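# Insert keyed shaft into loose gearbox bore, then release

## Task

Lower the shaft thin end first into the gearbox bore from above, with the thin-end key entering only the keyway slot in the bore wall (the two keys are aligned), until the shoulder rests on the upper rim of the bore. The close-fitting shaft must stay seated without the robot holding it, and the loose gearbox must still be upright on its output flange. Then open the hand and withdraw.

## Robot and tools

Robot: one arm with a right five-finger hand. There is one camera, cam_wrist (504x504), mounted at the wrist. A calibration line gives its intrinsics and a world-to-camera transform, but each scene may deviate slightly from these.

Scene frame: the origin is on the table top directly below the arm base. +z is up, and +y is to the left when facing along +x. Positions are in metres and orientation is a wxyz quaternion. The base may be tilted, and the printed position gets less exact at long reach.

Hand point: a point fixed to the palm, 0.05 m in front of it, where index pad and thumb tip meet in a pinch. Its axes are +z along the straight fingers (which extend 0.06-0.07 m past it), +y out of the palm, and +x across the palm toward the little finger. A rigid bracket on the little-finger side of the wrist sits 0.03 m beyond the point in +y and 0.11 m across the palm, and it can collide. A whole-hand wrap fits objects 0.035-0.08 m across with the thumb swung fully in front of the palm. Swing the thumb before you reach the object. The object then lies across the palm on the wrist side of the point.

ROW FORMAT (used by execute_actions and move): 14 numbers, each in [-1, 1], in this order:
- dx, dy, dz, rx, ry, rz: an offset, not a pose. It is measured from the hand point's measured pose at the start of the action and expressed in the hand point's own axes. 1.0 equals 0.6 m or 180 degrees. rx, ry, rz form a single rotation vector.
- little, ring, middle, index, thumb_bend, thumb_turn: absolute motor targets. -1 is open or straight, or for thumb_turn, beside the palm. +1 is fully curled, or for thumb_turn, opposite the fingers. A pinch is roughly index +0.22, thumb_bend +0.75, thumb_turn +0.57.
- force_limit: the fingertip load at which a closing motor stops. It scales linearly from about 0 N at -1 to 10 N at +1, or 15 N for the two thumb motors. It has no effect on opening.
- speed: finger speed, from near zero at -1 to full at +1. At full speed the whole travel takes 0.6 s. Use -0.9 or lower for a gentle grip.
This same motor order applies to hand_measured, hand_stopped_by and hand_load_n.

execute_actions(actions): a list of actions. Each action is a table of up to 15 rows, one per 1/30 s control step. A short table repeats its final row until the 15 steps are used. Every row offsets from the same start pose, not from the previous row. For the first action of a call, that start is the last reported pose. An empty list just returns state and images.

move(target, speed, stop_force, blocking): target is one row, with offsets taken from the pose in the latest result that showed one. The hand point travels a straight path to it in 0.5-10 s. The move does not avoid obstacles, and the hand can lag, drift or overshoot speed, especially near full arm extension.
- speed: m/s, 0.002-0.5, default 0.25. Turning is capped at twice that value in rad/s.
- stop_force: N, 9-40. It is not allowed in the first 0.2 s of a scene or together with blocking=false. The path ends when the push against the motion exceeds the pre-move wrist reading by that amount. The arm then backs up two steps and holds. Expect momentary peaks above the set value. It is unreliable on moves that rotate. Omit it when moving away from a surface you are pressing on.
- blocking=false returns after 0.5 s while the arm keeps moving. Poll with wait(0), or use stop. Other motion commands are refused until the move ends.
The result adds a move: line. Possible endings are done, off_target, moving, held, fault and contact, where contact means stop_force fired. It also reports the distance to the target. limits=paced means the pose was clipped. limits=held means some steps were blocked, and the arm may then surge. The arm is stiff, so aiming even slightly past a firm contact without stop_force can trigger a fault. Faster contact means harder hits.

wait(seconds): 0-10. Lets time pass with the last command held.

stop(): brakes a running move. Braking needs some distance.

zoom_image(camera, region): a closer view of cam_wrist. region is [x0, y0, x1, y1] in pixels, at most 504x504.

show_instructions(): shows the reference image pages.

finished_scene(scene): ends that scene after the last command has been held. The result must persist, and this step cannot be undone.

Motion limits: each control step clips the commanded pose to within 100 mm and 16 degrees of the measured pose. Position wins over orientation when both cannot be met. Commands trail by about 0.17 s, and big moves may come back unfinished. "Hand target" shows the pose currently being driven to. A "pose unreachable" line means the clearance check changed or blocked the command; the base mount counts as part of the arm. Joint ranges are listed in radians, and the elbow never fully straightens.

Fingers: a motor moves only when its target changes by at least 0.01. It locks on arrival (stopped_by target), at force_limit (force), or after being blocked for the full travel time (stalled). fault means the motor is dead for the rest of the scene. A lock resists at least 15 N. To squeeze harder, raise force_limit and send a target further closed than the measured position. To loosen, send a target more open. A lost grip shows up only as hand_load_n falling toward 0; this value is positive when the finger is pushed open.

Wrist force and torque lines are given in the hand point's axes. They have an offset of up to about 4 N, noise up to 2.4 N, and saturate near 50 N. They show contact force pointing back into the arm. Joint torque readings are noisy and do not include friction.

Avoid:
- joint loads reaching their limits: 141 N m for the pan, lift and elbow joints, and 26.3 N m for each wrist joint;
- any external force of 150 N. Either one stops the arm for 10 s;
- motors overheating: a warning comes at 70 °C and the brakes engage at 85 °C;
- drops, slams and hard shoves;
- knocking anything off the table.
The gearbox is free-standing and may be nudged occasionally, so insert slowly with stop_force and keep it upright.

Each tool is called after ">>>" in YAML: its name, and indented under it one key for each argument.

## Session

>>> execute_actions:
  actions: []

Scene clock: 0.00 s.
end_effector_position=(+0.4900, +0.0020, +0.1696) hand_measured=(-1.000, -1.000, -1.000, -1.000, -1.000, -1.000) hand_load_n=(+0.0, +0.0, +0.0, +0.0, +0.0, +0.0) hand_stopped_by=(target, target, target, target, target, target) hand_force_limit=0.00 hand_speed=-0.80 end_effector_quat_wxyz=(+0.269, +0.455, +0.589, +0.612) end_effector_velocity=(-0.000, +0.000, +0.000) end_effector_angular_velocity=(-0.000, -0.000, -0.000)
Joint positions: [-0.898 -1.361  2.465 -0.643  0.233 -0.209]
Joint velocities: [-0.    -0.001  0.001 -0.001 -0.     0.001]
Joint torques (N m, as the arm reports them, + toward a larger angle): no reading
Motor temperatures (°C, as the motors report them): [28 30 27 36 30 39]
Wrist force (N, on the end effector, along its own x y z axes, offset not removed): no reading
Wrist torque (N m, same axes, about the end effector's origin, offset not removed): no reading
Hand target: +0.490, +0.002, +0.170; +0.269, +0.455, +0.589, +0.612
camera_calibration (this result's frames):
cam_wrist: T_world_to_cam=[[0.223015, -0.219947, 0.949678, -0.272737], [-0.145651, -0.970796, -0.190634, 0.096936], [0.963872, -0.0958068, -0.248538, -0.300915], [0, 0, 0, 1]] pos_world=[0.364987, 0.00528784, 0.202703]

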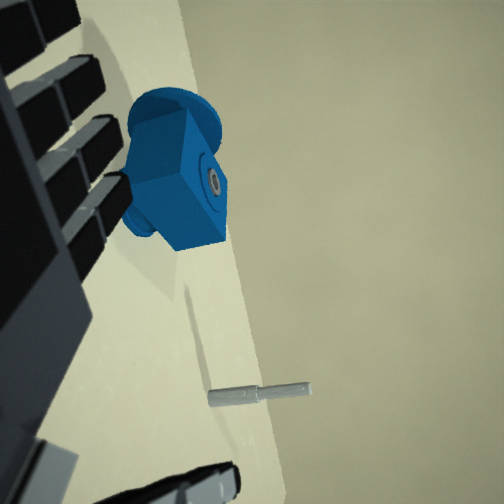

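>>> zoom_image:
  camera: "cam_wrist"
  region: [170, 140, 250, 220]

>>> zoom_image:
  camera: "cam_wrist"
  region: [195, 360, 325, 425]

Region (170, 140, 250, 220) of cam_wrist's 504x504 image, scaled by 6.300, with more detail than that image has.

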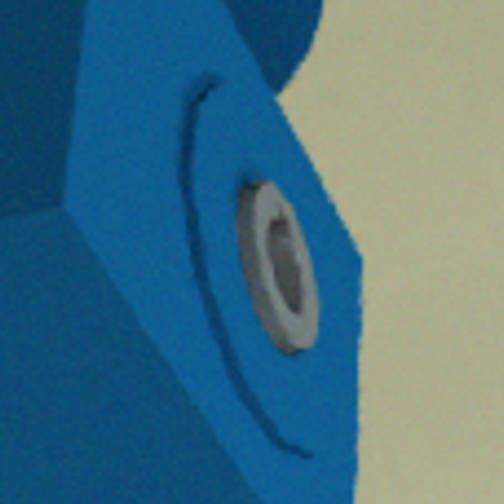

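Region (195, 360, 325, 425) of cam_wrist's 504x504 image, scaled by 3.877, with more detail than that image has.

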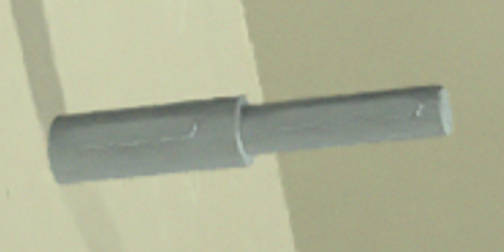

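>>> move:
  target: [-0.5193, 0.0630, 0.1757, 0.2526, -0.2798, -0.4668, 0.9, 0.9, -0.45, -0.45, 0.6, 0.95, 0.1, 0.3]
  speed: 0.25

Scene clock: 62.13 s.
end_effector_position=(+0.7272, -0.2235, +0.1208) hand_measured=(+0.900, +0.900, -0.450, -0.450, +0.600, +0.950) hand_load_n=(+0.0, +0.0, +0.0, +0.0, +0.0, +0.0) hand_stopped_by=(target, target, target, target, target, target) hand_force_limit=0.10 hand_speed=0.30 end_effector_quat_wxyz=(+0.610, +0.219, +0.739, -0.182) end_effector_velocity=(+0.002, -0.001, -0.001) end_effector_angular_velocity=(-0.012, +0.002, -0.003)
Joint positions: [-0.581 -0.985  1.805 -0.633  1.602 -1.563]
Joint velocities: [ 0.002  0.006 -0.004 -0.007  0.007 -0.01 ]
Joint torques (N m, as the arm reports them, + toward a larger angle): [  8.26 -29.2  -25.38  -2.93   1.99  -2.65]
Motor temperatures (°C, as the motors report them): [28 30 27 36 30 39]
Wrist force (N, on the end effector, along its own x y z axes, offset not removed): [-1.3 -1.5 1.0]
Wrist torque (N m, same axes, about the end effector's origin, offset not removed): [-0.21 0.05 -0.14]
Hand target: +0.727, -0.224, +0.121; +0.610, +0.219, +0.739, -0.182
Off the commanded pose: 0.001 m, 0 deg.
move: done
camera_calibration (this result's frames):
cam_wrist: T_world_to_cam=[[0.544272, 0.836672, 0.0612206, -0.218943], [-0.368291, 0.172737, 0.913523, 0.187391], [0.753744, -0.519752, 0.402154, -0.583808], [0, 0, 0, 1]] pos_world=[0.628221, -0.152621, 0.0769987]

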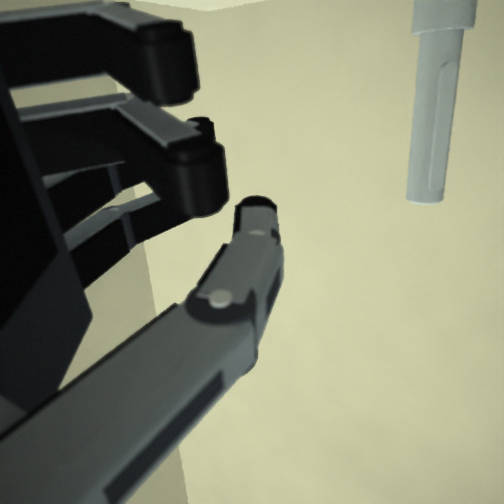

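>>> move:
  target: [0.0356, 0.0667, 0.0528, 0, 0, 0, 0.9, 0.9, -0.45, -0.45, 0.6, 0.95, 0.1, 0.3]
  speed: 0.08

Scene clock: 78.77 s.
end_effector_position=(+0.7714, -0.2049, +0.0940) hand_measured=(+0.900, +0.900, -0.450, -0.450, +0.600, +0.950) hand_load_n=(+0.0, +0.0, +0.0, +0.0, +0.0, +0.0) hand_stopped_by=(target, target, target, target, target, target) hand_force_limit=0.10 hand_speed=0.30 end_effector_quat_wxyz=(+0.610, +0.219, +0.739, -0.182) end_effector_velocity=(+0.003, +0.001, -0.000) end_effector_angular_velocity=(-0.001, -0.002, -0.000)
Joint positions: [-0.506 -0.874  1.687 -0.626  1.676 -1.549]
Joint velocities: [ 0.003  0.005 -0.007  0.     0.003  0.   ]
Joint torques (N m, as the arm reports them, + toward a larger angle): [  6.09 -33.12 -26.73   0.61   2.37   2.57]
Motor temperatures (°C, as the motors report them): [28 30 27 36 30 39]
Wrist force (N, on the end effector, along its own x y z axes, offset not removed): [-1.4 -1.8 -0.1]
Wrist torque (N m, same axes, about the end effector's origin, offset not removed): [-0.14 0.11 -0.06]
Hand target: +0.772, -0.205, +0.094; +0.610, +0.219, +0.739, -0.182
Off the commanded pose: 0.000 m, 0 deg.
move: done
camera_calibration (this result's frames):
cam_wrist: T_world_to_cam=[[0.544247, 0.836704, 0.0609994, -0.256872], [-0.368209, 0.172907, 0.913524, 0.224951], [0.753802, -0.519643, 0.402186, -0.59676], [0, 0, 0, 1]] pos_world=[0.67247, -0.134072, 0.0501798]

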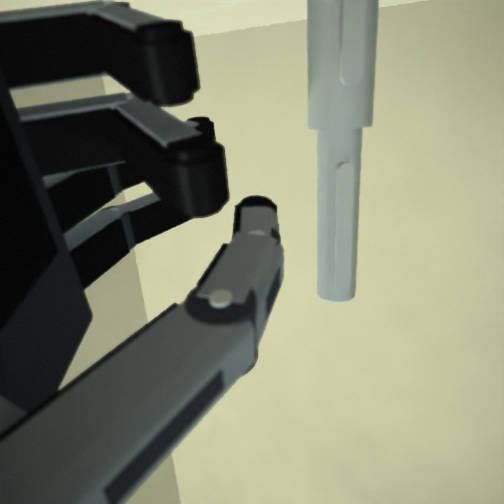

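>>> zoom_image:
  camera: "cam_wrist"
  region: [220, 90, 400, 320]

Region (220, 90, 400, 320) of cam_wrist's 504x504 image, scaled by 2.191, with more detail than that image has; it fills the left 394 columns of this view, and the rest is white.

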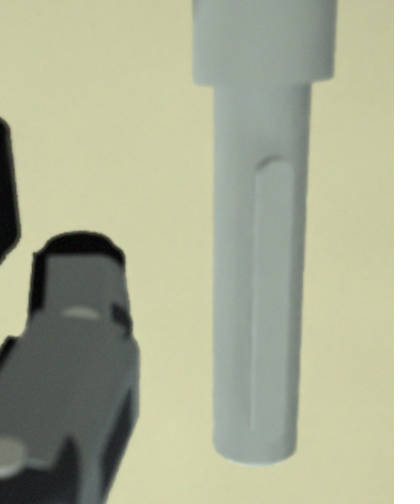

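>>> move:
  target: [0.0013, 0.0517, -0.0065, 0, 0, 0, 0.9, 0.9, -0.45, -0.45, 0.6, 0.95, 0.1, 0.3]
  speed: 0.04

Scene clock: 94.10 s.
end_effector_position=(+0.7849, -0.1771, +0.0939) hand_measured=(+0.900, +0.900, -0.450, -0.450, +0.600, +0.950) hand_load_n=(+0.0, +0.0, +0.0, +0.0, +0.0, +0.0) hand_stopped_by=(target, target, target, target, target, target) hand_force_limit=0.10 hand_speed=0.30 end_effector_quat_wxyz=(+0.610, +0.219, +0.739, -0.182) end_effector_velocity=(+0.001, +0.002, -0.000) end_effector_angular_velocity=(+0.001, +0.001, -0.000)
Joint positions: [-0.447 -0.86   1.66  -0.611  1.733 -1.538]
Joint velocities: [ 0.004  0.001 -0.002  0.003  0.005  0.001]
Joint torques (N m, as the arm reports them, + toward a larger angle): [  7.81 -37.84 -25.16   0.66   2.07   2.66]
Motor temperatures (°C, as the motors report them): [28 30 27 36 30 39]
Wrist force (N, on the end effector, along its own x y z axes, offset not removed): [-0.6 -2.7 0.1]
Wrist torque (N m, same axes, about the end effector's origin, offset not removed): [-0.32 -0.04 -0.12]
Hand target: +0.785, -0.177, +0.094; +0.610, +0.219, +0.739, -0.182
Off the commanded pose: 0.000 m, 0 deg.
move: done
camera_calibration (this result's frames):
cam_wrist: T_world_to_cam=[[0.544223, 0.836732, 0.0608344, -0.287476], [-0.368155, 0.173036, 0.913521, 0.225152], [0.753846, -0.519555, 0.402217, -0.592391], [0, 0, 0, 1]] pos_world=[0.685914, -0.106199, 0.0500772]

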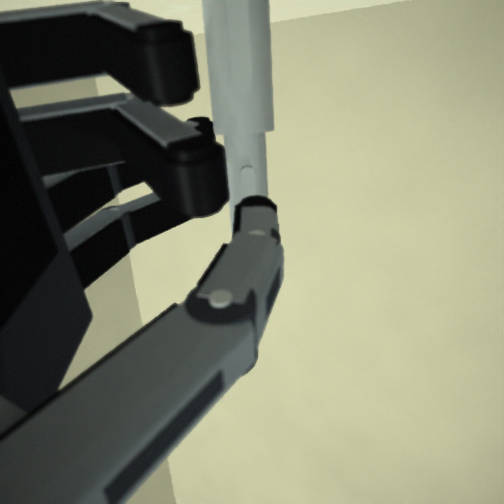

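>>> execute_actions:
  actions: []

Scene clock: 102.47 s.
end_effector_position=(+0.7850, -0.1768, +0.0939) hand_measured=(+0.900, +0.900, -0.450, -0.450, +0.600, +0.950) hand_load_n=(+0.0, +0.0, +0.0, +0.0, +0.0, +0.0) hand_stopped_by=(target, target, target, target, target, target) hand_force_limit=0.10 hand_speed=0.30 end_effector_quat_wxyz=(+0.610, +0.219, +0.739, -0.182) end_effector_velocity=(-0.000, +0.000, -0.000) end_effector_angular_velocity=(-0.000, +0.000, -0.000)
Joint positions: [-0.447 -0.86   1.66  -0.611  1.734 -1.538]
Joint velocities: [ 0.    -0.     0.001 -0.     0.    -0.   ]
Joint torques (N m, as the arm reports them, + toward a larger angle): [  8.41 -36.48 -25.68   0.78   2.01   2.86]
Motor temperatures (°C, as the motors report them): [28 30 27 36 30 39]
Wrist force (N, on the end effector, along its own x y z axes, offset not removed): [-0.2 -1.6 0.4]
Wrist torque (N m, same axes, about the end effector's origin, offset not removed): [-0.23 -0.12 -0.09]
Hand target: +0.785, -0.177, +0.094; +0.610, +0.219, +0.739, -0.182
Off the commanded pose: 0.000 m, 0 deg.
camera_calibration (this result's frames):
cam_wrist: T_world_to_cam=[[0.544247, 0.836716, 0.0608316, -0.287766], [-0.368142, 0.173044, 0.913525, 0.225149], [0.753834, -0.519578, 0.402209, -0.592355], [0, 0, 0, 1]] pos_world=[0.68604, -0.105957, 0.0500774]

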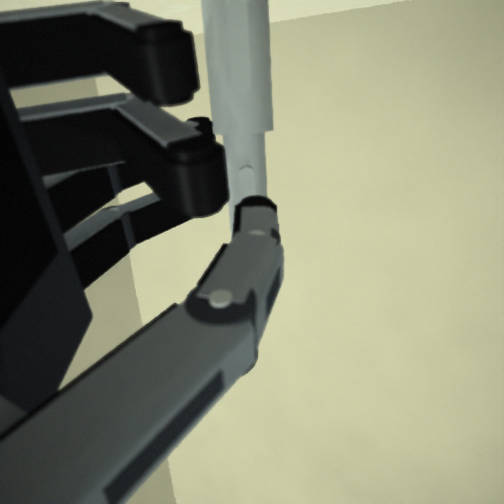

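>>> execute_actions:
  actions:
    - [[0,0,0,0,0,0,0.9,0.9,-0.15,-0.15,0.6,0.95,0.1,-0.5]]
    - [[0,0,0,0,0,0,0.9,0.9,-0.15,-0.15,0.6,0.95,0.1,-0.5]]

Scene clock: 107.23 s.
end_effector_position=(+0.7850, -0.1768, +0.0939) hand_measured=(+0.900, +0.900, -0.150, -0.150, +0.600, +0.950) hand_load_n=(+0.0, +0.0, +0.5, +0.0, +0.0, +0.0) hand_stopped_by=(target, target, target, target, target, target) hand_force_limit=0.10 hand_speed=-0.50 end_effector_quat_wxyz=(+0.610, +0.219, +0.739, -0.182) end_effector_velocity=(-0.000, +0.000, -0.001) end_effector_angular_velocity=(+0.002, +0.001, -0.000)
Joint positions: [-0.447 -0.86   1.66  -0.611  1.734 -1.538]
Joint velocities: [ 0.     0.001  0.001 -0.001 -0.     0.001]
Joint torques (N m, as the arm reports them, + toward a larger angle): [  6.23 -36.11 -24.73   0.67   1.69   2.83]
Motor temperatures (°C, as the motors report them): [28 30 27 36 30 39]
Wrist force (N, on the end effector, along its own x y z axes, offset not removed): [-1.6 -2.1 1.7]
Wrist torque (N m, same axes, about the end effector's origin, offset not removed): [-0.33 0.11 -0.16]
Hand target: +0.785, -0.177, +0.094; +0.610, +0.219, +0.739, -0.182
Off the commanded pose: 0.000 m, 0 deg.
camera_calibration (this result's frames):
cam_wrist: T_world_to_cam=[[0.544251, 0.836714, 0.0608296, -0.287773], [-0.368143, 0.17305, 0.913523, 0.225149], [0.753831, -0.51958, 0.402213, -0.592354], [0, 0, 0, 1]] pos_world=[0.686042, -0.105954, 0.0500786]

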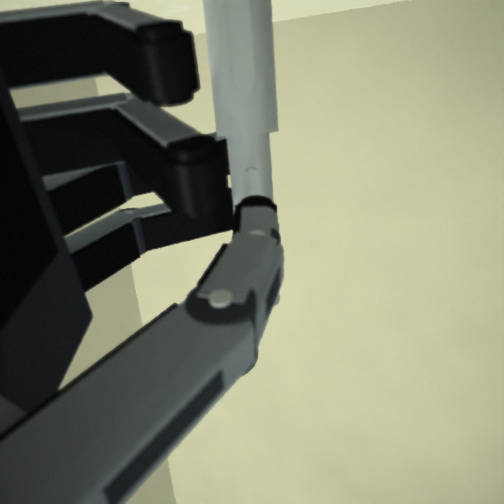

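>>> move:
  target: [-0.0013,0,0.0065,0,0,0,0.9,0.9,-0.15,-0.15,0.6,0.95,0.1,-0.5]
  speed: 0.008

Scene clock: 110.07 s.
end_effector_position=(+0.7881, -0.1789, +0.0939) hand_measured=(+0.900, +0.900, -0.150, -0.150, +0.600, +0.950) hand_load_n=(+0.0, +0.0, +0.0, +0.0, +0.0, +0.0) hand_stopped_by=(target, target, target, target, target, target) hand_force_limit=0.10 hand_speed=-0.50 end_effector_quat_wxyz=(+0.610, +0.219, +0.739, -0.182) end_effector_velocity=(+0.002, -0.001, -0.000) end_effector_angular_velocity=(-0.000, +0.002, +0.001)
Joint positions: [-0.448 -0.854  1.648 -0.605  1.733 -1.538]
Joint velocities: [-0.001  0.003 -0.006  0.005 -0.001 -0.001]
Joint torques (N m, as the arm reports them, + toward a larger angle): [ -5.47 -35.09 -22.89   0.78  -2.25  -2.4 ]
Motor temperatures (°C, as the motors report them): [28 30 27 36 30 39]
Wrist force (N, on the end effector, along its own x y z axes, offset not removed): [-1.2 -1.7 0.3]
Wrist torque (N m, same axes, about the end effector's origin, offset not removed): [-0.15 0.05 -0.13]
Hand target: +0.788, -0.179, +0.094; +0.610, +0.219, +0.739, -0.182
Off the commanded pose: 0.000 m, 0 deg.
move: done
camera_calibration (this result's frames):
cam_wrist: T_world_to_cam=[[0.544245, 0.836717, 0.0608357, -0.287772], [-0.368153, 0.173046, 0.91352, 0.226637], [0.753831, -0.519576, 0.402219, -0.595805], [0, 0, 0, 1]] pos_world=[0.689191, -0.108001, 0.0501139]

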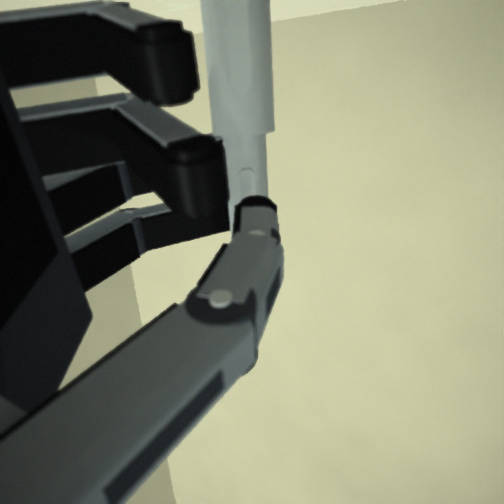

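>>> zoom_image:
  camera: "cam_wrist"
  region: [170, 100, 330, 260]

Region (170, 100, 330, 260) of cam_wrist's 504x504 image, scaled by 3.150, with more detail than that image has.

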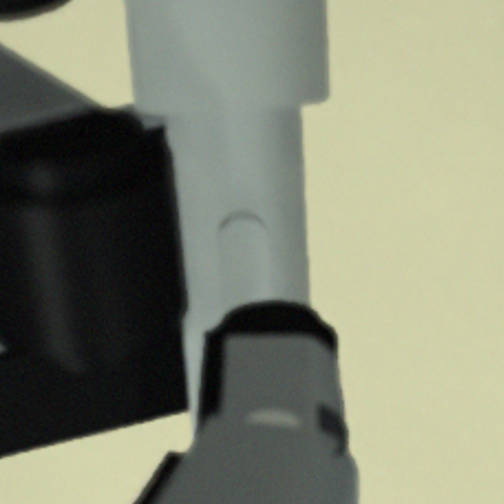

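>>> move:
  target: [-0.0003,-0.0033,0.0016,0,0,0,0.9,0.9,-0.15,-0.15,0.6,0.95,0.1,-0.5]
  speed: 0.006

Scene clock: 123.33 s.
end_effector_position=(+0.7879, -0.1810, +0.0939) hand_measured=(+0.900, +0.900, -0.150, -0.150, +0.600, +0.950) hand_load_n=(+0.0, +0.0, +0.0, +0.0, +0.0, +0.0) hand_stopped_by=(target, target, target, target, target, target) hand_force_limit=0.10 hand_speed=-0.50 end_effector_quat_wxyz=(+0.610, +0.219, +0.739, -0.182) end_effector_velocity=(-0.001, -0.001, -0.001) end_effector_angular_velocity=(-0.000, +0.001, -0.000)
Joint positions: [-0.452 -0.854  1.647 -0.604  1.729 -1.539]
Joint velocities: [-0.002  0.     0.001 -0.001 -0.002 -0.001]
Joint torques (N m, as the arm reports them, + toward a larger angle): [ -5.69 -54.16  -7.13  -2.99  -2.09  -2.32]
Motor temperatures (°C, as the motors report them): [28 30 27 36 30 39]
Wrist force (N, on the end effector, along its own x y z axes, offset not removed): [-1.0 -2.3 0.7]
Wrist torque (N m, same axes, about the end effector's origin, offset not removed): [-0.29 0.00 -0.13]
Hand target: +0.788, -0.181, +0.094; +0.610, +0.219, +0.739, -0.182
Off the commanded pose: 0.000 m, 0 deg.
move: done
camera_calibration (this result's frames):
cam_wrist: T_world_to_cam=[[0.544251, 0.836713, 0.0608436, -0.285924], [-0.368144, 0.173035, 0.913526, 0.2269], [0.753831, -0.519587, 0.402205, -0.596732], [0, 0, 0, 1]] pos_world=[0.688982, -0.11008, 0.0501259]

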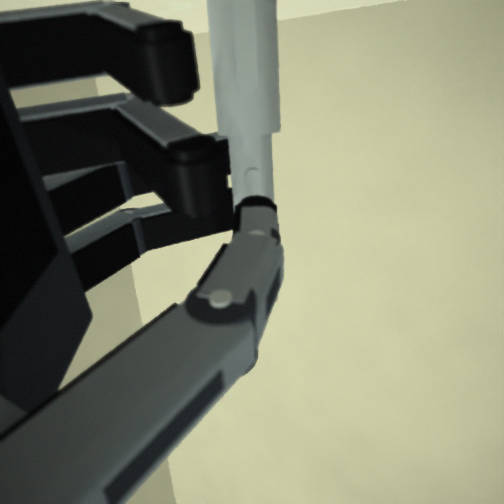

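Now close index and middle slowly.

>>> execute_actions:
  actions:
    - [[0,0,0,0,0,0,0.9,0.9,0.3,0.3,0.6,0.95,0.1,-0.88]]
    - [[0,0,0,0,0,0,0.9,0.9,0.3,0.3,0.6,0.95,0.1,-0.88]]
    - [[0,0,0,0,0,0,0.9,0.9,0.3,0.3,0.6,0.95,0.1,-0.88]]

Scene clock: 126.60 s.
end_effector_position=(+0.7879, -0.1809, +0.0939) hand_measured=(+0.900, +0.900, +0.130, +0.130, +0.600, +0.950) hand_load_n=(+0.0, +0.0, +0.0, +0.0, +0.0, +0.0) hand_stopped_by=(target, target, moving, moving, target, target) hand_force_limit=0.10 hand_speed=-0.88 end_effector_quat_wxyz=(+0.610, +0.219, +0.739, -0.182) end_effector_velocity=(-0.000, +0.000, +0.000) end_effector_angular_velocity=(-0.000, -0.001, +0.000)
Joint positions: [-0.452 -0.854  1.648 -0.604  1.729 -1.539]
Joint velocities: [-0.    -0.001  0.001 -0.001 -0.001  0.   ]
Joint torques (N m, as the arm reports them, + toward a larger angle): [  6.54 -45.91 -18.83  -0.77   1.21   0.27]
Motor temperatures (°C, as the motors report them): [28 30 27 36 30 39]
Wrist force (N, on the end effector, along its own x y z axes, offset not removed): [-0.9 -1.6 0.3]
Wrist torque (N m, same axes, about the end effector's origin, offset not removed): [-0.18 0.04 -0.08]
Hand target: +0.788, -0.181, +0.094; +0.610, +0.219, +0.739, -0.182
Off the commanded pose: 0.000 m, 0 deg.
camera_calibration (this result's frames):
cam_wrist: T_world_to_cam=[[0.544237, 0.836725, 0.06081, -0.285895], [-0.368144, 0.173064, 0.91352, 0.226904], [0.753841, -0.519558, 0.402223, -0.596707], [0, 0, 0, 1]] pos_world=[0.68895, -0.110077, 0.0501137]

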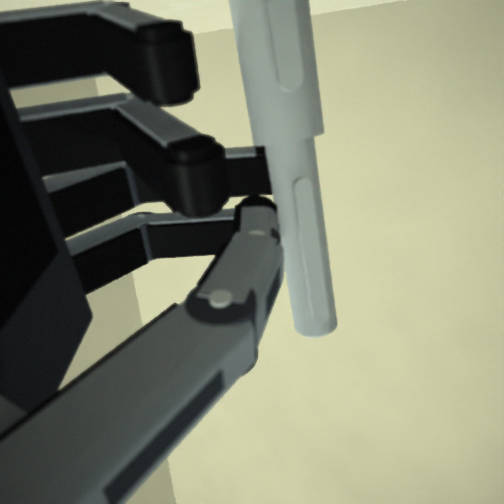

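>>> execute_actions:
  actions:
    - [[0,0,0,0,0,0,0.9,0.9,0.13,0.13,0.6,0.95,0.1,-0.88]]

Scene clock: 128.37 s.
end_effector_position=(+0.7879, -0.1809, +0.0939) hand_measured=(+0.900, +0.900, +0.168, +0.176, +0.600, +0.950) hand_load_n=(+0.0, +0.0, +0.0, +0.0, +0.0, +0.0) hand_stopped_by=(target, target, moving, moving, target, target) hand_force_limit=0.10 hand_speed=-0.88 end_effector_quat_wxyz=(+0.610, +0.219, +0.739, -0.182) end_effector_velocity=(+0.000, -0.000, +0.001) end_effector_angular_velocity=(-0.001, -0.002, -0.000)
Joint positions: [-0.452 -0.854  1.648 -0.604  1.729 -1.539]
Joint velocities: [-0.    -0.001 -0.001 -0.001  0.    -0.   ]
Joint torques (N m, as the arm reports them, + toward a larger angle): [  7.27 -45.42 -19.27  -0.7    1.14   0.27]
Motor temperatures (°C, as the motors report them): [28 30 27 36 30 39]
Wrist force (N, on the end effector, along its own x y z axes, offset not removed): [-0.7 -1.9 0.1]
Wrist torque (N m, same axes, about the end effector's origin, offset not removed): [-0.22 -0.05 -0.12]
Hand target: +0.788, -0.181, +0.094; +0.610, +0.219, +0.739, -0.182
Off the commanded pose: 0.000 m, 0 deg.
camera_calibration (this result's frames):
cam_wrist: T_world_to_cam=[[0.544237, 0.836725, 0.0608101, -0.285895], [-0.368144, 0.173064, 0.91352, 0.226904], [0.753841, -0.519558, 0.402223, -0.596707], [0, 0, 0, 1]] pos_world=[0.68895, -0.110077, 0.0501136]

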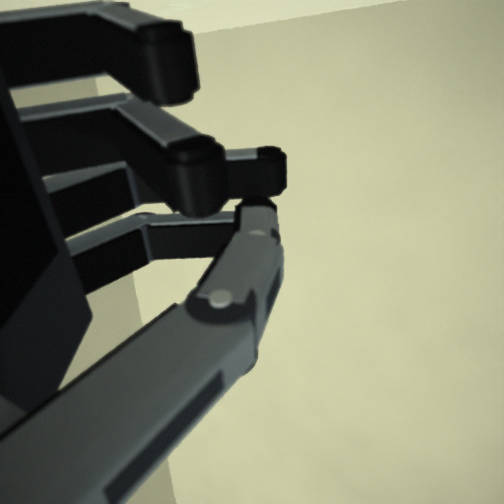

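>>> move:
  target: [-0.148,-0.1247,-0.1648,-0.2126,0.2126,-0.4665,0.9,0.9,-0.45,-0.45,0.55,0.95,0.1,0.3]
  speed: 0.3

Scene clock: 148.27 s.
end_effector_position=(+0.6796, -0.1993, +0.2002) hand_measured=(+0.900, +0.900, -0.450, -0.450, +0.550, +0.950) hand_load_n=(+0.0, +0.0, +0.0, +0.0, +0.0, +0.0) hand_stopped_by=(target, target, target, target, target, target) hand_force_limit=0.10 hand_speed=0.30 end_effector_quat_wxyz=(+0.124, -0.460, +0.849, -0.229) end_effector_velocity=(-0.000, -0.000, +0.000) end_effector_angular_velocity=(-0.002, +0.015, +0.004)
Joint positions: [-0.55  -0.76   0.667  1.135  1.601 -3.085]
Joint velocities: [ 0.002  0.015 -0.027  0.025  0.007 -0.006]
Joint torques (N m, as the arm reports them, + toward a larger angle): [  8.35 -42.06 -28.73   3.13   2.05  -2.44]
Motor temperatures (°C, as the motors report them): [28 30 27 36 30 39]
Wrist force (N, on the end effector, along its own x y z axes, offset not removed): [-1.1 -1.9 0.4]
Wrist torque (N m, same axes, about the end effector's origin, offset not removed): [-0.24 0.07 -0.14]
Hand target: +0.680, -0.199, +0.200; +0.123, -0.460, +0.849, -0.229
Off the commanded pose: 0.001 m, 0 deg.
move: done
camera_calibration (this result's frames):
cam_wrist: T_world_to_cam=[[-0.694485, 0.525851, -0.491093, 0.672329], [0.250462, 0.816536, 0.520133, -0.120272], [0.674507, 0.238224, -0.698777, -0.141967], [0, 0, 0, 1]] pos_world=[0.592803, -0.221518, 0.29353]

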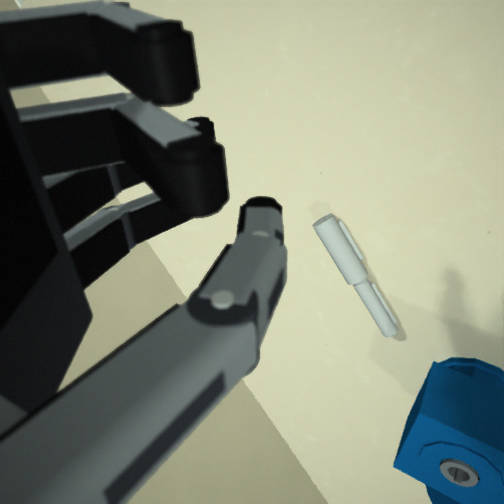

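>>> zoom_image:
  camera: "cam_wrist"
  region: [290, 190, 450, 350]

Region (290, 190, 450, 350) of cam_wrist's 504x504 image, scaled by 3.150, with more detail than that image has.

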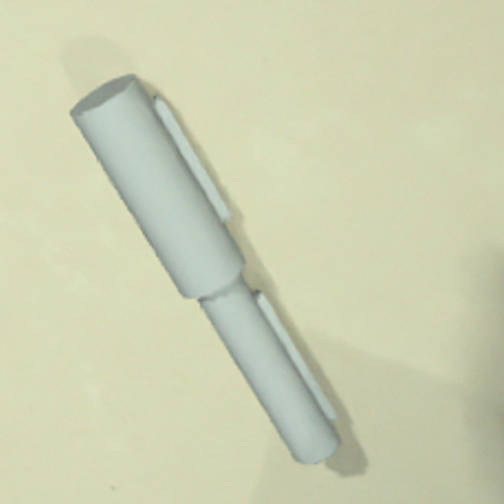

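>>> zoom_image:
  camera: "cam_wrist"
  region: [384, 384, 504, 504]

Region (384, 384, 504, 504) of cam_wrist's 504x504 image, scaled by 4.200, with more detail than that image has.

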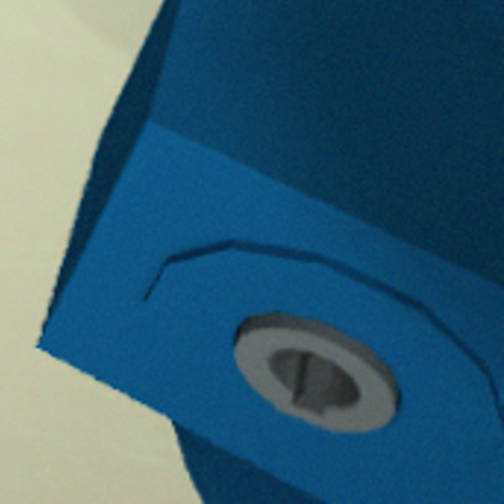

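>>> move:
  target: [-0.2457,0.1427,0.1877,0.2154,-0.1489,-0.125,0.9,0.9,-0.9,-0.9,0.55,0.95,0.1,0.3]
  speed: 0.2

Scene clock: 271.07 s.
end_effector_position=(+0.7454, -0.0667, +0.0595) hand_measured=(+0.900, +0.900, -0.900, -0.900, +0.550, +0.950) hand_load_n=(+0.0, +0.0, +0.0, +0.0, +0.0, +0.0) hand_stopped_by=(target, target, target, target, target, target) hand_force_limit=0.10 hand_speed=0.30 end_effector_quat_wxyz=(-0.409, +0.586, -0.573, +0.402) end_effector_velocity=(+0.001, +0.001, -0.003) end_effector_angular_velocity=(+0.000, -0.010, +0.006)
Joint positions: [-0.475 -0.972  1.584 -0.231  1.14  -3.308]
Joint velocities: [ 0.     0.004  0.008 -0.023 -0.007  0.002]
Joint torques (N m, as the arm reports them, + toward a larger angle): [  8.26 -34.43  -8.23  -2.41  -2.28   2.86]
Motor temperatures (°C, as the motors report them): [28 30 27 36 30 39]
Wrist force (N, on the end effector, along its own x y z axes, offset not removed): [-1.2 -1.4 1.1]
Wrist torque (N m, same axes, about the end effector's origin, offset not removed): [-0.25 0.03 -0.09]
Hand target: +0.746, -0.067, +0.059; -0.410, +0.585, -0.572, +0.402
Off the commanded pose: 0.000 m, 0 deg.
move: done
camera_calibration (this result's frames):
cam_wrist: T_world_to_cam=[[-0.35357, 0.0523961, -0.933939, 0.31986], [-0.531591, 0.810275, 0.246708, 0.426919], [0.769675, 0.583702, -0.258636, -0.390302], [0, 0, 0, 1]] pos_world=[0.640445, -0.134861, 0.0924599]

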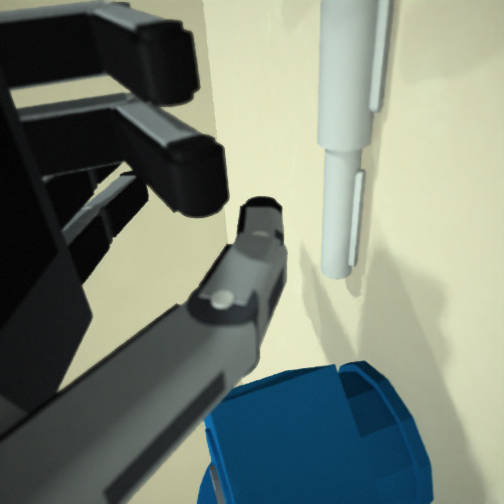

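>>> zoom_image:
  camera: "cam_wrist"
  region: [230, 60, 430, 300]

Region (230, 60, 430, 300) of cam_wrist's 504x504 image, scaled by 2.100, with more detail than that image has.

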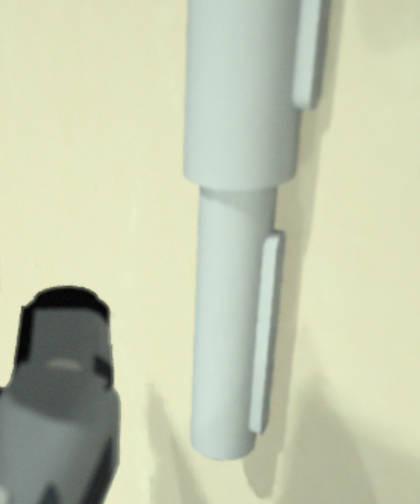

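>>> move:
  target: [0.0073,0.0562,0.0284,0,0,0,0.9,0.9,-0.9,-0.9,0.55,0.95,0.1,0.3]
  speed: 0.04

Scene clock: 282.90 s.
end_effector_position=(+0.7499, -0.0711, +0.0223) hand_measured=(+0.900, +0.900, -0.900, -0.900, +0.550, +0.950) hand_load_n=(+0.0, +0.0, +0.0, +0.0, +0.0, +0.0) hand_stopped_by=(target, target, target, target, target, target) hand_force_limit=0.10 hand_speed=0.30 end_effector_quat_wxyz=(-0.409, +0.586, -0.573, +0.402) end_effector_velocity=(-0.000, -0.000, -0.003) end_effector_angular_velocity=(-0.000, +0.001, +0.000)
Joint positions: [-0.479 -0.909  1.589 -0.299  1.137 -3.31 ]
Joint velocities: [-0.     0.004  0.001 -0.004 -0.001 -0.001]
Joint torques (N m, as the arm reports them, + toward a larger angle): [ -4.62 -36.29 -25.61  -2.53  -2.41  -2.41]
Motor temperatures (°C, as the motors report them): [28 30 27 36 30 39]
Wrist force (N, on the end effector, along its own x y z axes, offset not removed): [-2.5 -2.3 0.7]
Wrist torque (N m, same axes, about the end effector's origin, offset not removed): [-0.35 0.25 -0.24]
Hand target: +0.750, -0.071, +0.022; -0.409, +0.586, -0.573, +0.402
Off the commanded pose: 0.000 m, 0 deg.
move: done
camera_calibration (this result's frames):
cam_wrist: T_world_to_cam=[[-0.353768, 0.0524933, -0.933859, 0.287007], [-0.531544, 0.810246, 0.246906, 0.441977], [0.769617, 0.583734, -0.258736, -0.400843], [0, 0, 0, 1]] pos_world=[0.64496, -0.13919, 0.0551844]

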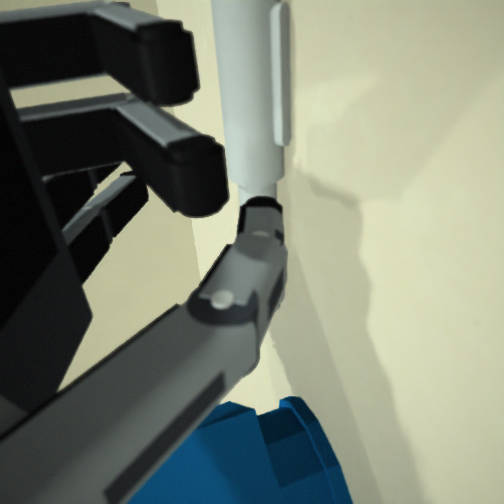

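>>> zoom_image:
  camera: "cam_wrist"
  region: [180, 80, 340, 280]

Region (180, 80, 340, 280) of cam_wrist's 504x504 image, scaled by 2.520, with more detail than that image has; it fills the left 403 columns of this view, and the rest is white.

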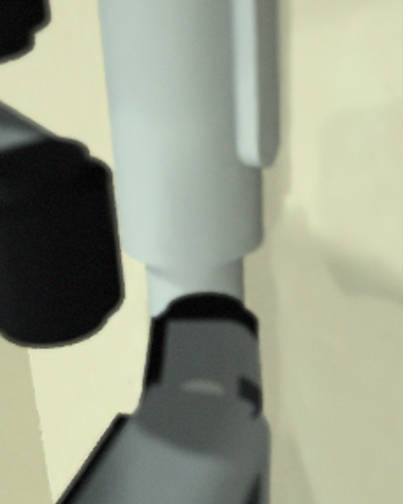

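>>> move:
  target: [0.0037,0.008,0.017,0,0,0,0.9,0.9,-0.9,-0.9,0.55,0.95,0.1,0.3]
  speed: 0.01
  stop_force: 9

Scene clock: 291.13 s.
end_effector_position=(+0.7577, -0.0731, +0.0145) hand_measured=(+0.900, +0.900, -0.900, -0.900, +0.550, +0.950) hand_load_n=(+0.0, +0.0, +0.0, +0.0, +0.0, +0.0) hand_stopped_by=(target, target, target, target, target, target) hand_force_limit=0.10 hand_speed=0.30 end_effector_quat_wxyz=(-0.409, +0.586, -0.573, +0.402) end_effector_velocity=(+0.001, +0.000, -0.003) end_effector_angular_velocity=(+0.003, +0.004, -0.000)
Joint positions: [-0.476 -0.882  1.564 -0.301  1.14  -3.309]
Joint velocities: [ 0.001  0.007 -0.005  0.002  0.     0.001]
Joint torques (N m, as the arm reports them, + toward a larger angle): [  8.52 -37.16 -25.79  -2.22   1.76   2.85]
Motor temperatures (°C, as the motors report them): [28 30 27 36 30 39]
Wrist force (N, on the end effector, along its own x y z axes, offset not removed): [-0.8 -2.4 -0.1]
Wrist torque (N m, same axes, about the end effector's origin, offset not removed): [-0.23 0.01 -0.08]
Hand target: +0.758, -0.073, +0.014; -0.409, +0.586, -0.573, +0.402
Off the commanded pose: 0.000 m, 0 deg.
move: done
camera_calibration (this result's frames):
cam_wrist: T_world_to_cam=[[-0.353757, 0.052483, -0.933864, 0.282613], [-0.531544, 0.81025, 0.246891, 0.449689], [0.769621, 0.583729, -0.258735, -0.407669], [0, 0, 0, 1]] pos_world=[0.652757, -0.141225, 0.0474198]

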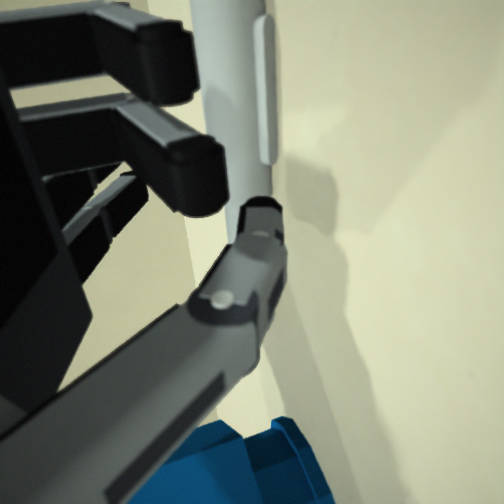

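>>> move:
  target: [0,-0.0057,0.0157,0,0,0,0.9,0.9,-0.9,-0.9,0.55,0.95,0.1,0.3]
  speed: 0.008
  stop_force: 9

Scene clock: 294.20 s.
end_effector_position=(+0.7674, -0.0729, +0.0145) hand_measured=(+0.900, +0.900, -0.900, -0.900, +0.550, +0.950) hand_load_n=(+0.0, +0.0, +0.0, +0.0, +0.0, +0.0) hand_stopped_by=(target, target, target, target, target, target) hand_force_limit=0.10 hand_speed=0.30 end_effector_quat_wxyz=(-0.409, +0.586, -0.573, +0.402) end_effector_velocity=(+0.002, +0.000, -0.000) end_effector_angular_velocity=(-0.000, -0.000, +0.001)
Joint positions: [-0.468 -0.865  1.53  -0.287  1.147 -3.305]
Joint velocities: [ 0.002  0.005 -0.007  0.002  0.001  0.001]
Joint torques (N m, as the arm reports them, + toward a larger angle): [  7.63 -36.67 -27.41   1.16   1.47   2.61]
Motor temperatures (°C, as the motors report them): [28 30 27 36 30 39]
Wrist force (N, on the end effector, along its own x y z axes, offset not removed): [-1.3 -2.0 -0.5]
Wrist torque (N m, same axes, about the end effector's origin, offset not removed): [-0.15 0.10 -0.06]
Hand target: +0.768, -0.073, +0.015; -0.409, +0.586, -0.573, +0.402
Off the commanded pose: 0.000 m, 0 deg.
move: done
camera_calibration (this result's frames):
cam_wrist: T_world_to_cam=[[-0.353747, 0.0524634, -0.933869, 0.286062], [-0.531547, 0.810256, 0.246868, 0.454736], [0.769624, 0.583724, -0.258739, -0.41531], [0, 0, 0, 1]] pos_world=[0.66254, -0.141035, 0.0474279]

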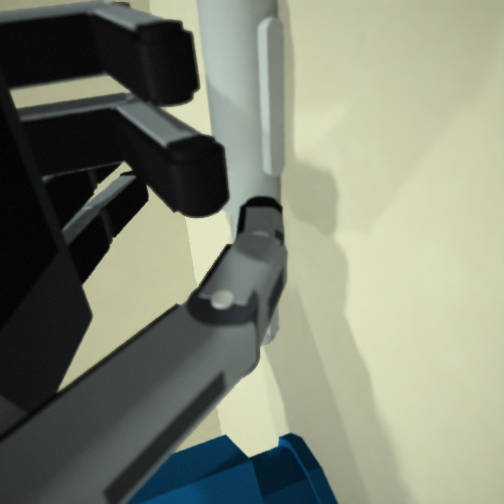

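>>> move:
  target: [0,-0.0046,0.0125,0,0,0,0.9,0.9,-0.9,-0.9,0.55,0.95,0.1,0.3]
  speed: 0.008
  stop_force: 9

Scene clock: 297.53 s.
end_effector_position=(+0.7752, -0.0728, +0.0145) hand_measured=(+0.900, +0.900, -0.900, -0.900, +0.550, +0.950) hand_load_n=(+0.0, +0.0, +0.0, +0.0, +0.0, +0.0) hand_stopped_by=(target, target, target, target, target, target) hand_force_limit=0.10 hand_speed=0.30 end_effector_quat_wxyz=(-0.409, +0.586, -0.573, +0.402) end_effector_velocity=(+0.002, +0.000, +0.000) end_effector_angular_velocity=(+0.000, -0.000, +0.000)
Joint positions: [-0.462 -0.85   1.503 -0.274  1.153 -3.303]
Joint velocities: [ 0.002  0.004 -0.007  0.003  0.001  0.001]
Joint torques (N m, as the arm reports them, + toward a larger angle): [  8.83 -38.16 -26.55   1.67   1.88   2.71]
Motor temperatures (°C, as the motors report them): [28 30 27 36 30 39]
Wrist force (N, on the end effector, along its own x y z axes, offset not removed): [-1.3 -2.0 0.0]
Wrist torque (N m, same axes, about the end effector's origin, offset not removed): [-0.21 0.09 -0.11]
Hand target: +0.775, -0.073, +0.015; -0.409, +0.586, -0.573, +0.402
Off the commanded pose: 0.000 m, 0 deg.
move: done
camera_calibration (this result's frames):
cam_wrist: T_world_to_cam=[[-0.353735, 0.0524479, -0.933874, 0.28883], [-0.531549, 0.810261, 0.246847, 0.458729], [0.769628, 0.583718, -0.258739, -0.421363], [0, 0, 0, 1]] pos_world=[0.670299, -0.140882, 0.0474716]

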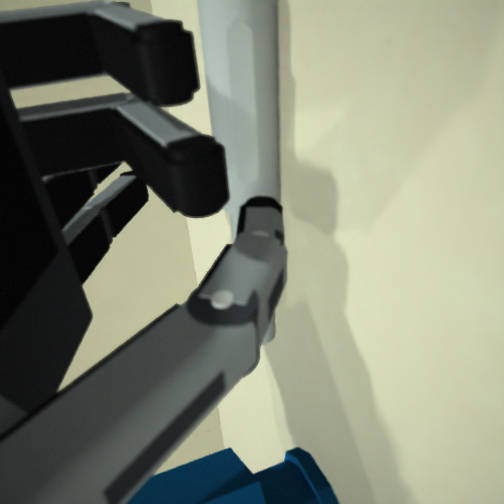

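>>> move:
  target: [0,-0.0051,0.0141,0,0,0,0.9,0.9,-0.9,-0.9,0.55,0.95,0.1,0.3]
  speed: 0.006
  stop_force: 9

Scene clock: 322.77 s.
end_effector_position=(+0.7840, -0.0726, +0.0145) hand_measured=(+0.900, +0.900, -0.900, -0.900, +0.550, +0.950) hand_load_n=(+0.0, +0.0, +0.0, +0.0, +0.0, +0.0) hand_stopped_by=(target, target, target, target, target, target) hand_force_limit=0.10 hand_speed=0.30 end_effector_quat_wxyz=(-0.409, +0.586, -0.573, +0.402) end_effector_velocity=(+0.002, +0.000, -0.000) end_effector_angular_velocity=(+0.001, +0.000, +0.000)
Joint positions: [-0.455 -0.834  1.472 -0.26   1.159 -3.3  ]
Joint velocities: [ 0.001  0.003 -0.006  0.003  0.001  0.001]
Joint torques (N m, as the arm reports them, + toward a larger angle): [  8.9  -39.04 -26.74   1.4    2.1    2.67]
Motor temperatures (°C, as the motors report them): [28 30 27 36 30 39]
Wrist force (N, on the end effector, along its own x y z axes, offset not removed): [-1.1 -1.8 -0.4]
Wrist torque (N m, same axes, about the end effector's origin, offset not removed): [-0.14 0.08 -0.06]
Hand target: +0.784, -0.073, +0.015; -0.409, +0.586, -0.573, +0.402
Off the commanded pose: 0.000 m, 0 deg.
move: done
camera_calibration (this result's frames):
cam_wrist: T_world_to_cam=[[-0.353728, 0.0524309, -0.933878, 0.291934], [-0.531549, 0.810266, 0.246828, 0.463279], [0.769631, 0.583712, -0.258745, -0.428253], [0, 0, 0, 1]] pos_world=[0.679117, -0.14071, 0.0474724]

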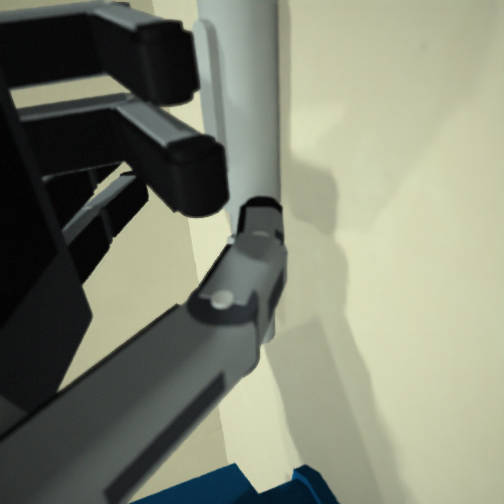

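>>> zoom_image:
  camera: "cam_wrist"
  region: [150, 0, 320, 170]

Region (150, 0, 320, 170) of cam_wrist's 504x504 image, scaled by 2.965, with more detail than that image has.

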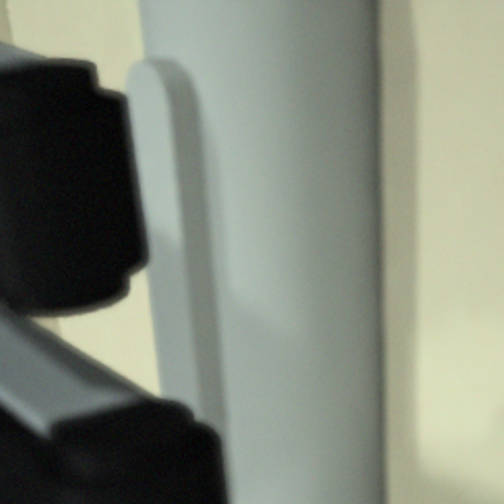

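>>> move:
  target: [0.0533,-0.0047,-0.0017,0.0389,0,0,0.9,0.9,-0.45,-0.45,0.55,0.95,0.1,-0.3]
  speed: 0.015

Scene clock: 335.23 s.
end_effector_position=(+0.7847, -0.1043, +0.0177) hand_measured=(+0.900, +0.900, -0.450, -0.450, +0.550, +0.950) hand_load_n=(+0.0, +0.0, +0.0, +0.0, +0.0, +0.0) hand_stopped_by=(target, target, target, target, target, target) hand_force_limit=0.10 hand_speed=-0.30 end_effector_quat_wxyz=(-0.444, +0.560, -0.547, +0.436) end_effector_velocity=(+0.000, -0.002, -0.001) end_effector_angular_velocity=(+0.001, -0.007, +0.001)
Joint positions: [-0.518 -0.84   1.55  -0.456  1.082 -3.264]
Joint velocities: [-0.004  0.002  0.004 -0.012 -0.005  0.003]
Joint torques (N m, as the arm reports them, + toward a larger angle): [ -4.3  -38.    -8.91  -2.64  -2.41   3.24]
Motor temperatures (°C, as the motors report them): [28 30 27 36 30 39]
Wrist force (N, on the end effector, along its own x y z axes, offset not removed): [-2.0 -0.7 0.4]
Wrist torque (N m, same axes, about the end effector's origin, offset not removed): [-0.02 0.15 -0.12]
Hand target: +0.785, -0.105, +0.018; -0.444, +0.559, -0.547, +0.436
Off the commanded pose: 0.000 m, 0 deg.
move: done
camera_calibration (this result's frames):
cam_wrist: T_world_to_cam=[[-0.238038, 0.0548135, -0.969708, 0.206873], [-0.557878, 0.809562, 0.182706, 0.510298], [0.795054, 0.58447, -0.162127, -0.431074], [0, 0, 0, 1]] pos_world=[0.676654, -0.172508, 0.037483]

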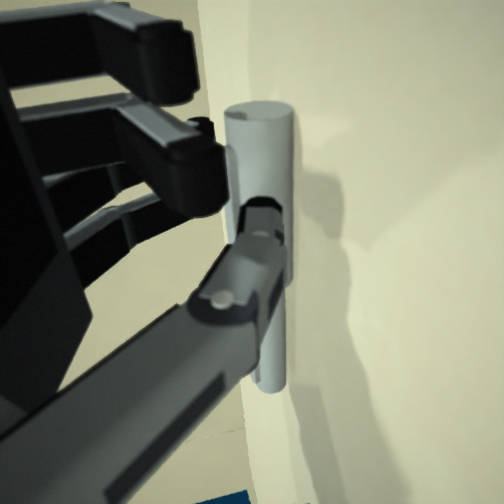

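>>> zoom_image:
  camera: "cam_wrist"
  region: [170, 80, 330, 260]

Region (170, 80, 330, 260) of cam_wrist's 504x504 image, scaled by 2.800, with more detail than that image has.

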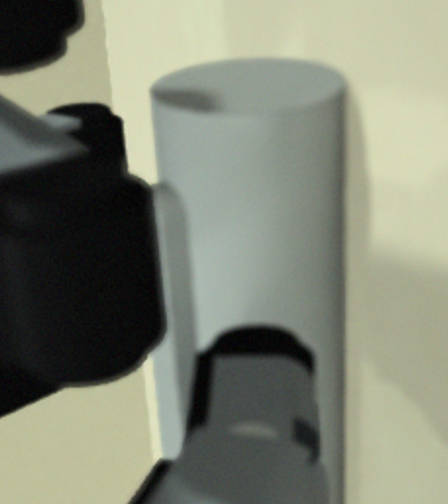

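>>> execute_actions:
  actions:
    - [[0,0,0,0,0,0,0.9,0.9,-0.2,-0.2,0.55,0.95,-0.8,-0.7]]
    - [[0,0,0,0,0,0,0.9,0.9,-0.2,-0.2,0.55,0.95,-0.8,-0.7]]

Scene clock: 340.67 s.
end_effector_position=(+0.7847, -0.1043, +0.0176) hand_measured=(+0.900, +0.900, -0.200, -0.200, +0.550, +0.950) hand_load_n=(+0.0, +0.0, +0.0, +0.0, +0.0, +0.0) hand_stopped_by=(target, target, target, target, target, target) hand_force_limit=-0.80 hand_speed=-0.70 end_effector_quat_wxyz=(-0.444, +0.560, -0.547, +0.436) end_effector_velocity=(-0.000, -0.000, -0.001) end_effector_angular_velocity=(+0.000, +0.001, +0.000)
Joint positions: [-0.518 -0.84   1.55  -0.456  1.082 -3.264]
Joint velocities: [-0.     0.002 -0.    -0.    -0.001 -0.   ]
Joint torques (N m, as the arm reports them, + toward a larger angle): [  7.46 -51.93 -24.44   0.87   1.57  -2.26]
Motor temperatures (°C, as the motors report them): [28 30 27 36 30 39]
Wrist force (N, on the end effector, along its own x y z axes, offset not removed): [-1.4 -1.6 -0.6]
Wrist torque (N m, same axes, about the end effector's origin, offset not removed): [-0.07 0.07 -0.14]
Hand target: +0.785, -0.104, +0.018; -0.444, +0.560, -0.547, +0.436
Off the commanded pose: 0.000 m, 0 deg.
camera_calibration (this result's frames):
cam_wrist: T_world_to_cam=[[-0.238079, 0.0548469, -0.969696, 0.206863], [-0.557865, 0.80956, 0.182756, 0.510282], [0.795051, 0.584469, -0.162142, -0.431061], [0, 0, 0, 1]] pos_world=[0.676633, -0.172508, 0.0374444]

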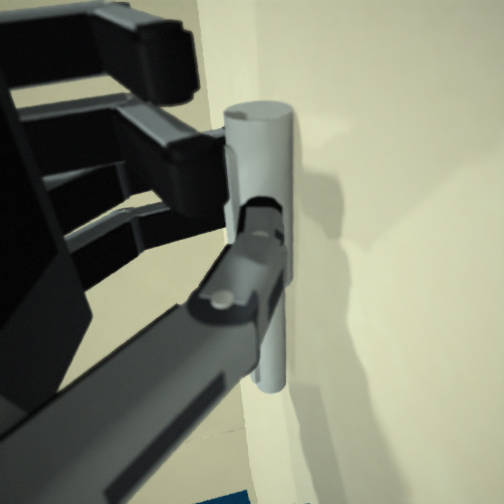

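>>> move:
  target: [0,0.0065,0.0015,0,0,0,0.9,0.9,-0.2,-0.2,0.55,0.95,-0.8,-0.7]
  speed: 0.005
  stop_force: 9

Scene clock: 346.73 s.
end_effector_position=(+0.7847, -0.1043, +0.0138) hand_measured=(+0.900, +0.900, -0.200, -0.200, +0.550, +0.950) hand_load_n=(+0.0, +0.0, +0.0, +0.0, +0.0, +0.0) hand_stopped_by=(target, target, target, target, target, target) hand_force_limit=-0.80 hand_speed=-0.70 end_effector_quat_wxyz=(-0.444, +0.560, -0.547, +0.436) end_effector_velocity=(-0.000, -0.000, -0.001) end_effector_angular_velocity=(-0.000, -0.001, -0.001)
Joint positions: [-0.518 -0.834  1.551 -0.464  1.082 -3.264]
Joint velocities: [-0.     0.002  0.001 -0.004  0.     0.   ]
Joint torques (N m, as the arm reports them, + toward a larger angle): [  0.55 -36.21  -9.24  -2.48   0.35  -1.62]
Motor temperatures (°C, as the motors report them): [28 30 27 36 30 39]
Wrist force (N, on the end effector, along its own x y z axes, offset not removed): [-0.8 -1.9 -0.6]
Wrist torque (N m, same axes, about the end effector's origin, offset not removed): [-0.13 0.10 -0.11]
Hand target: +0.785, -0.104, +0.014; -0.444, +0.560, -0.547, +0.436
Off the commanded pose: 0.000 m, 0 deg.
move: done
camera_calibration (this result's frames):
cam_wrist: T_world_to_cam=[[-0.238084, 0.0548497, -0.969694, 0.203129], [-0.557863, 0.80956, 0.182761, 0.510999], [0.79505, 0.58447, -0.162145, -0.43168], [0, 0, 0, 1]] pos_world=[0.676637, -0.172522, 0.0335878]

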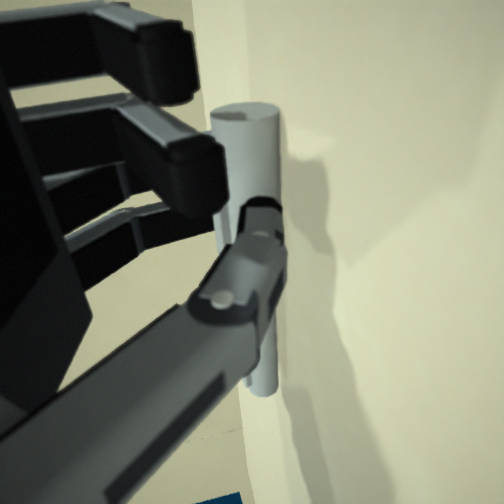

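>>> move:
  target: [0,-0.003,0.013,0,0,0,0.9,0.9,-0.13,-0.13,0.55,0.95,-0.8,-0.7]
  speed: 0.005
  stop_force: 9

Scene clock: 354.67 s.
end_effector_position=(+0.7926, -0.1041, +0.0138) hand_measured=(+0.900, +0.900, -0.130, -0.130, +0.550, +0.950) hand_load_n=(+0.0, +0.0, +0.0, +0.0, +0.0, +0.0) hand_stopped_by=(target, target, target, target, target, target) hand_force_limit=-0.80 hand_speed=-0.70 end_effector_quat_wxyz=(-0.444, +0.560, -0.547, +0.436) end_effector_velocity=(+0.001, -0.000, -0.000) end_effector_angular_velocity=(-0.001, +0.001, +0.001)
Joint positions: [-0.512 -0.821  1.524 -0.451  1.088 -3.262]
Joint velocities: [ 0.001  0.003 -0.006  0.003  0.    -0.001]
Joint torques (N m, as the arm reports them, + toward a larger angle): [  9.21 -37.56 -27.9    0.62   1.67   2.78]
Motor temperatures (°C, as the motors report them): [28 30 27 36 30 39]
Wrist force (N, on the end effector, along its own x y z axes, offset not removed): [-1.9 -1.8 0.8]
Wrist torque (N m, same axes, about the end effector's origin, offset not removed): [-0.20 0.15 -0.15]
Hand target: +0.793, -0.104, +0.014; -0.444, +0.560, -0.547, +0.436
Off the commanded pose: 0.000 m, 0 deg.
move: done
camera_calibration (this result's frames):
cam_wrist: T_world_to_cam=[[-0.238083, 0.054833, -0.969696, 0.204994], [-0.557863, 0.809563, 0.182746, 0.515259], [0.795051, 0.584466, -0.162154, -0.438017], [0, 0, 0, 1]] pos_world=[0.684495, -0.172369, 0.0335938]

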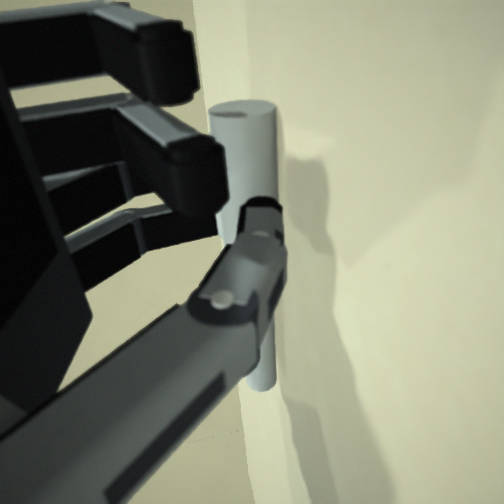

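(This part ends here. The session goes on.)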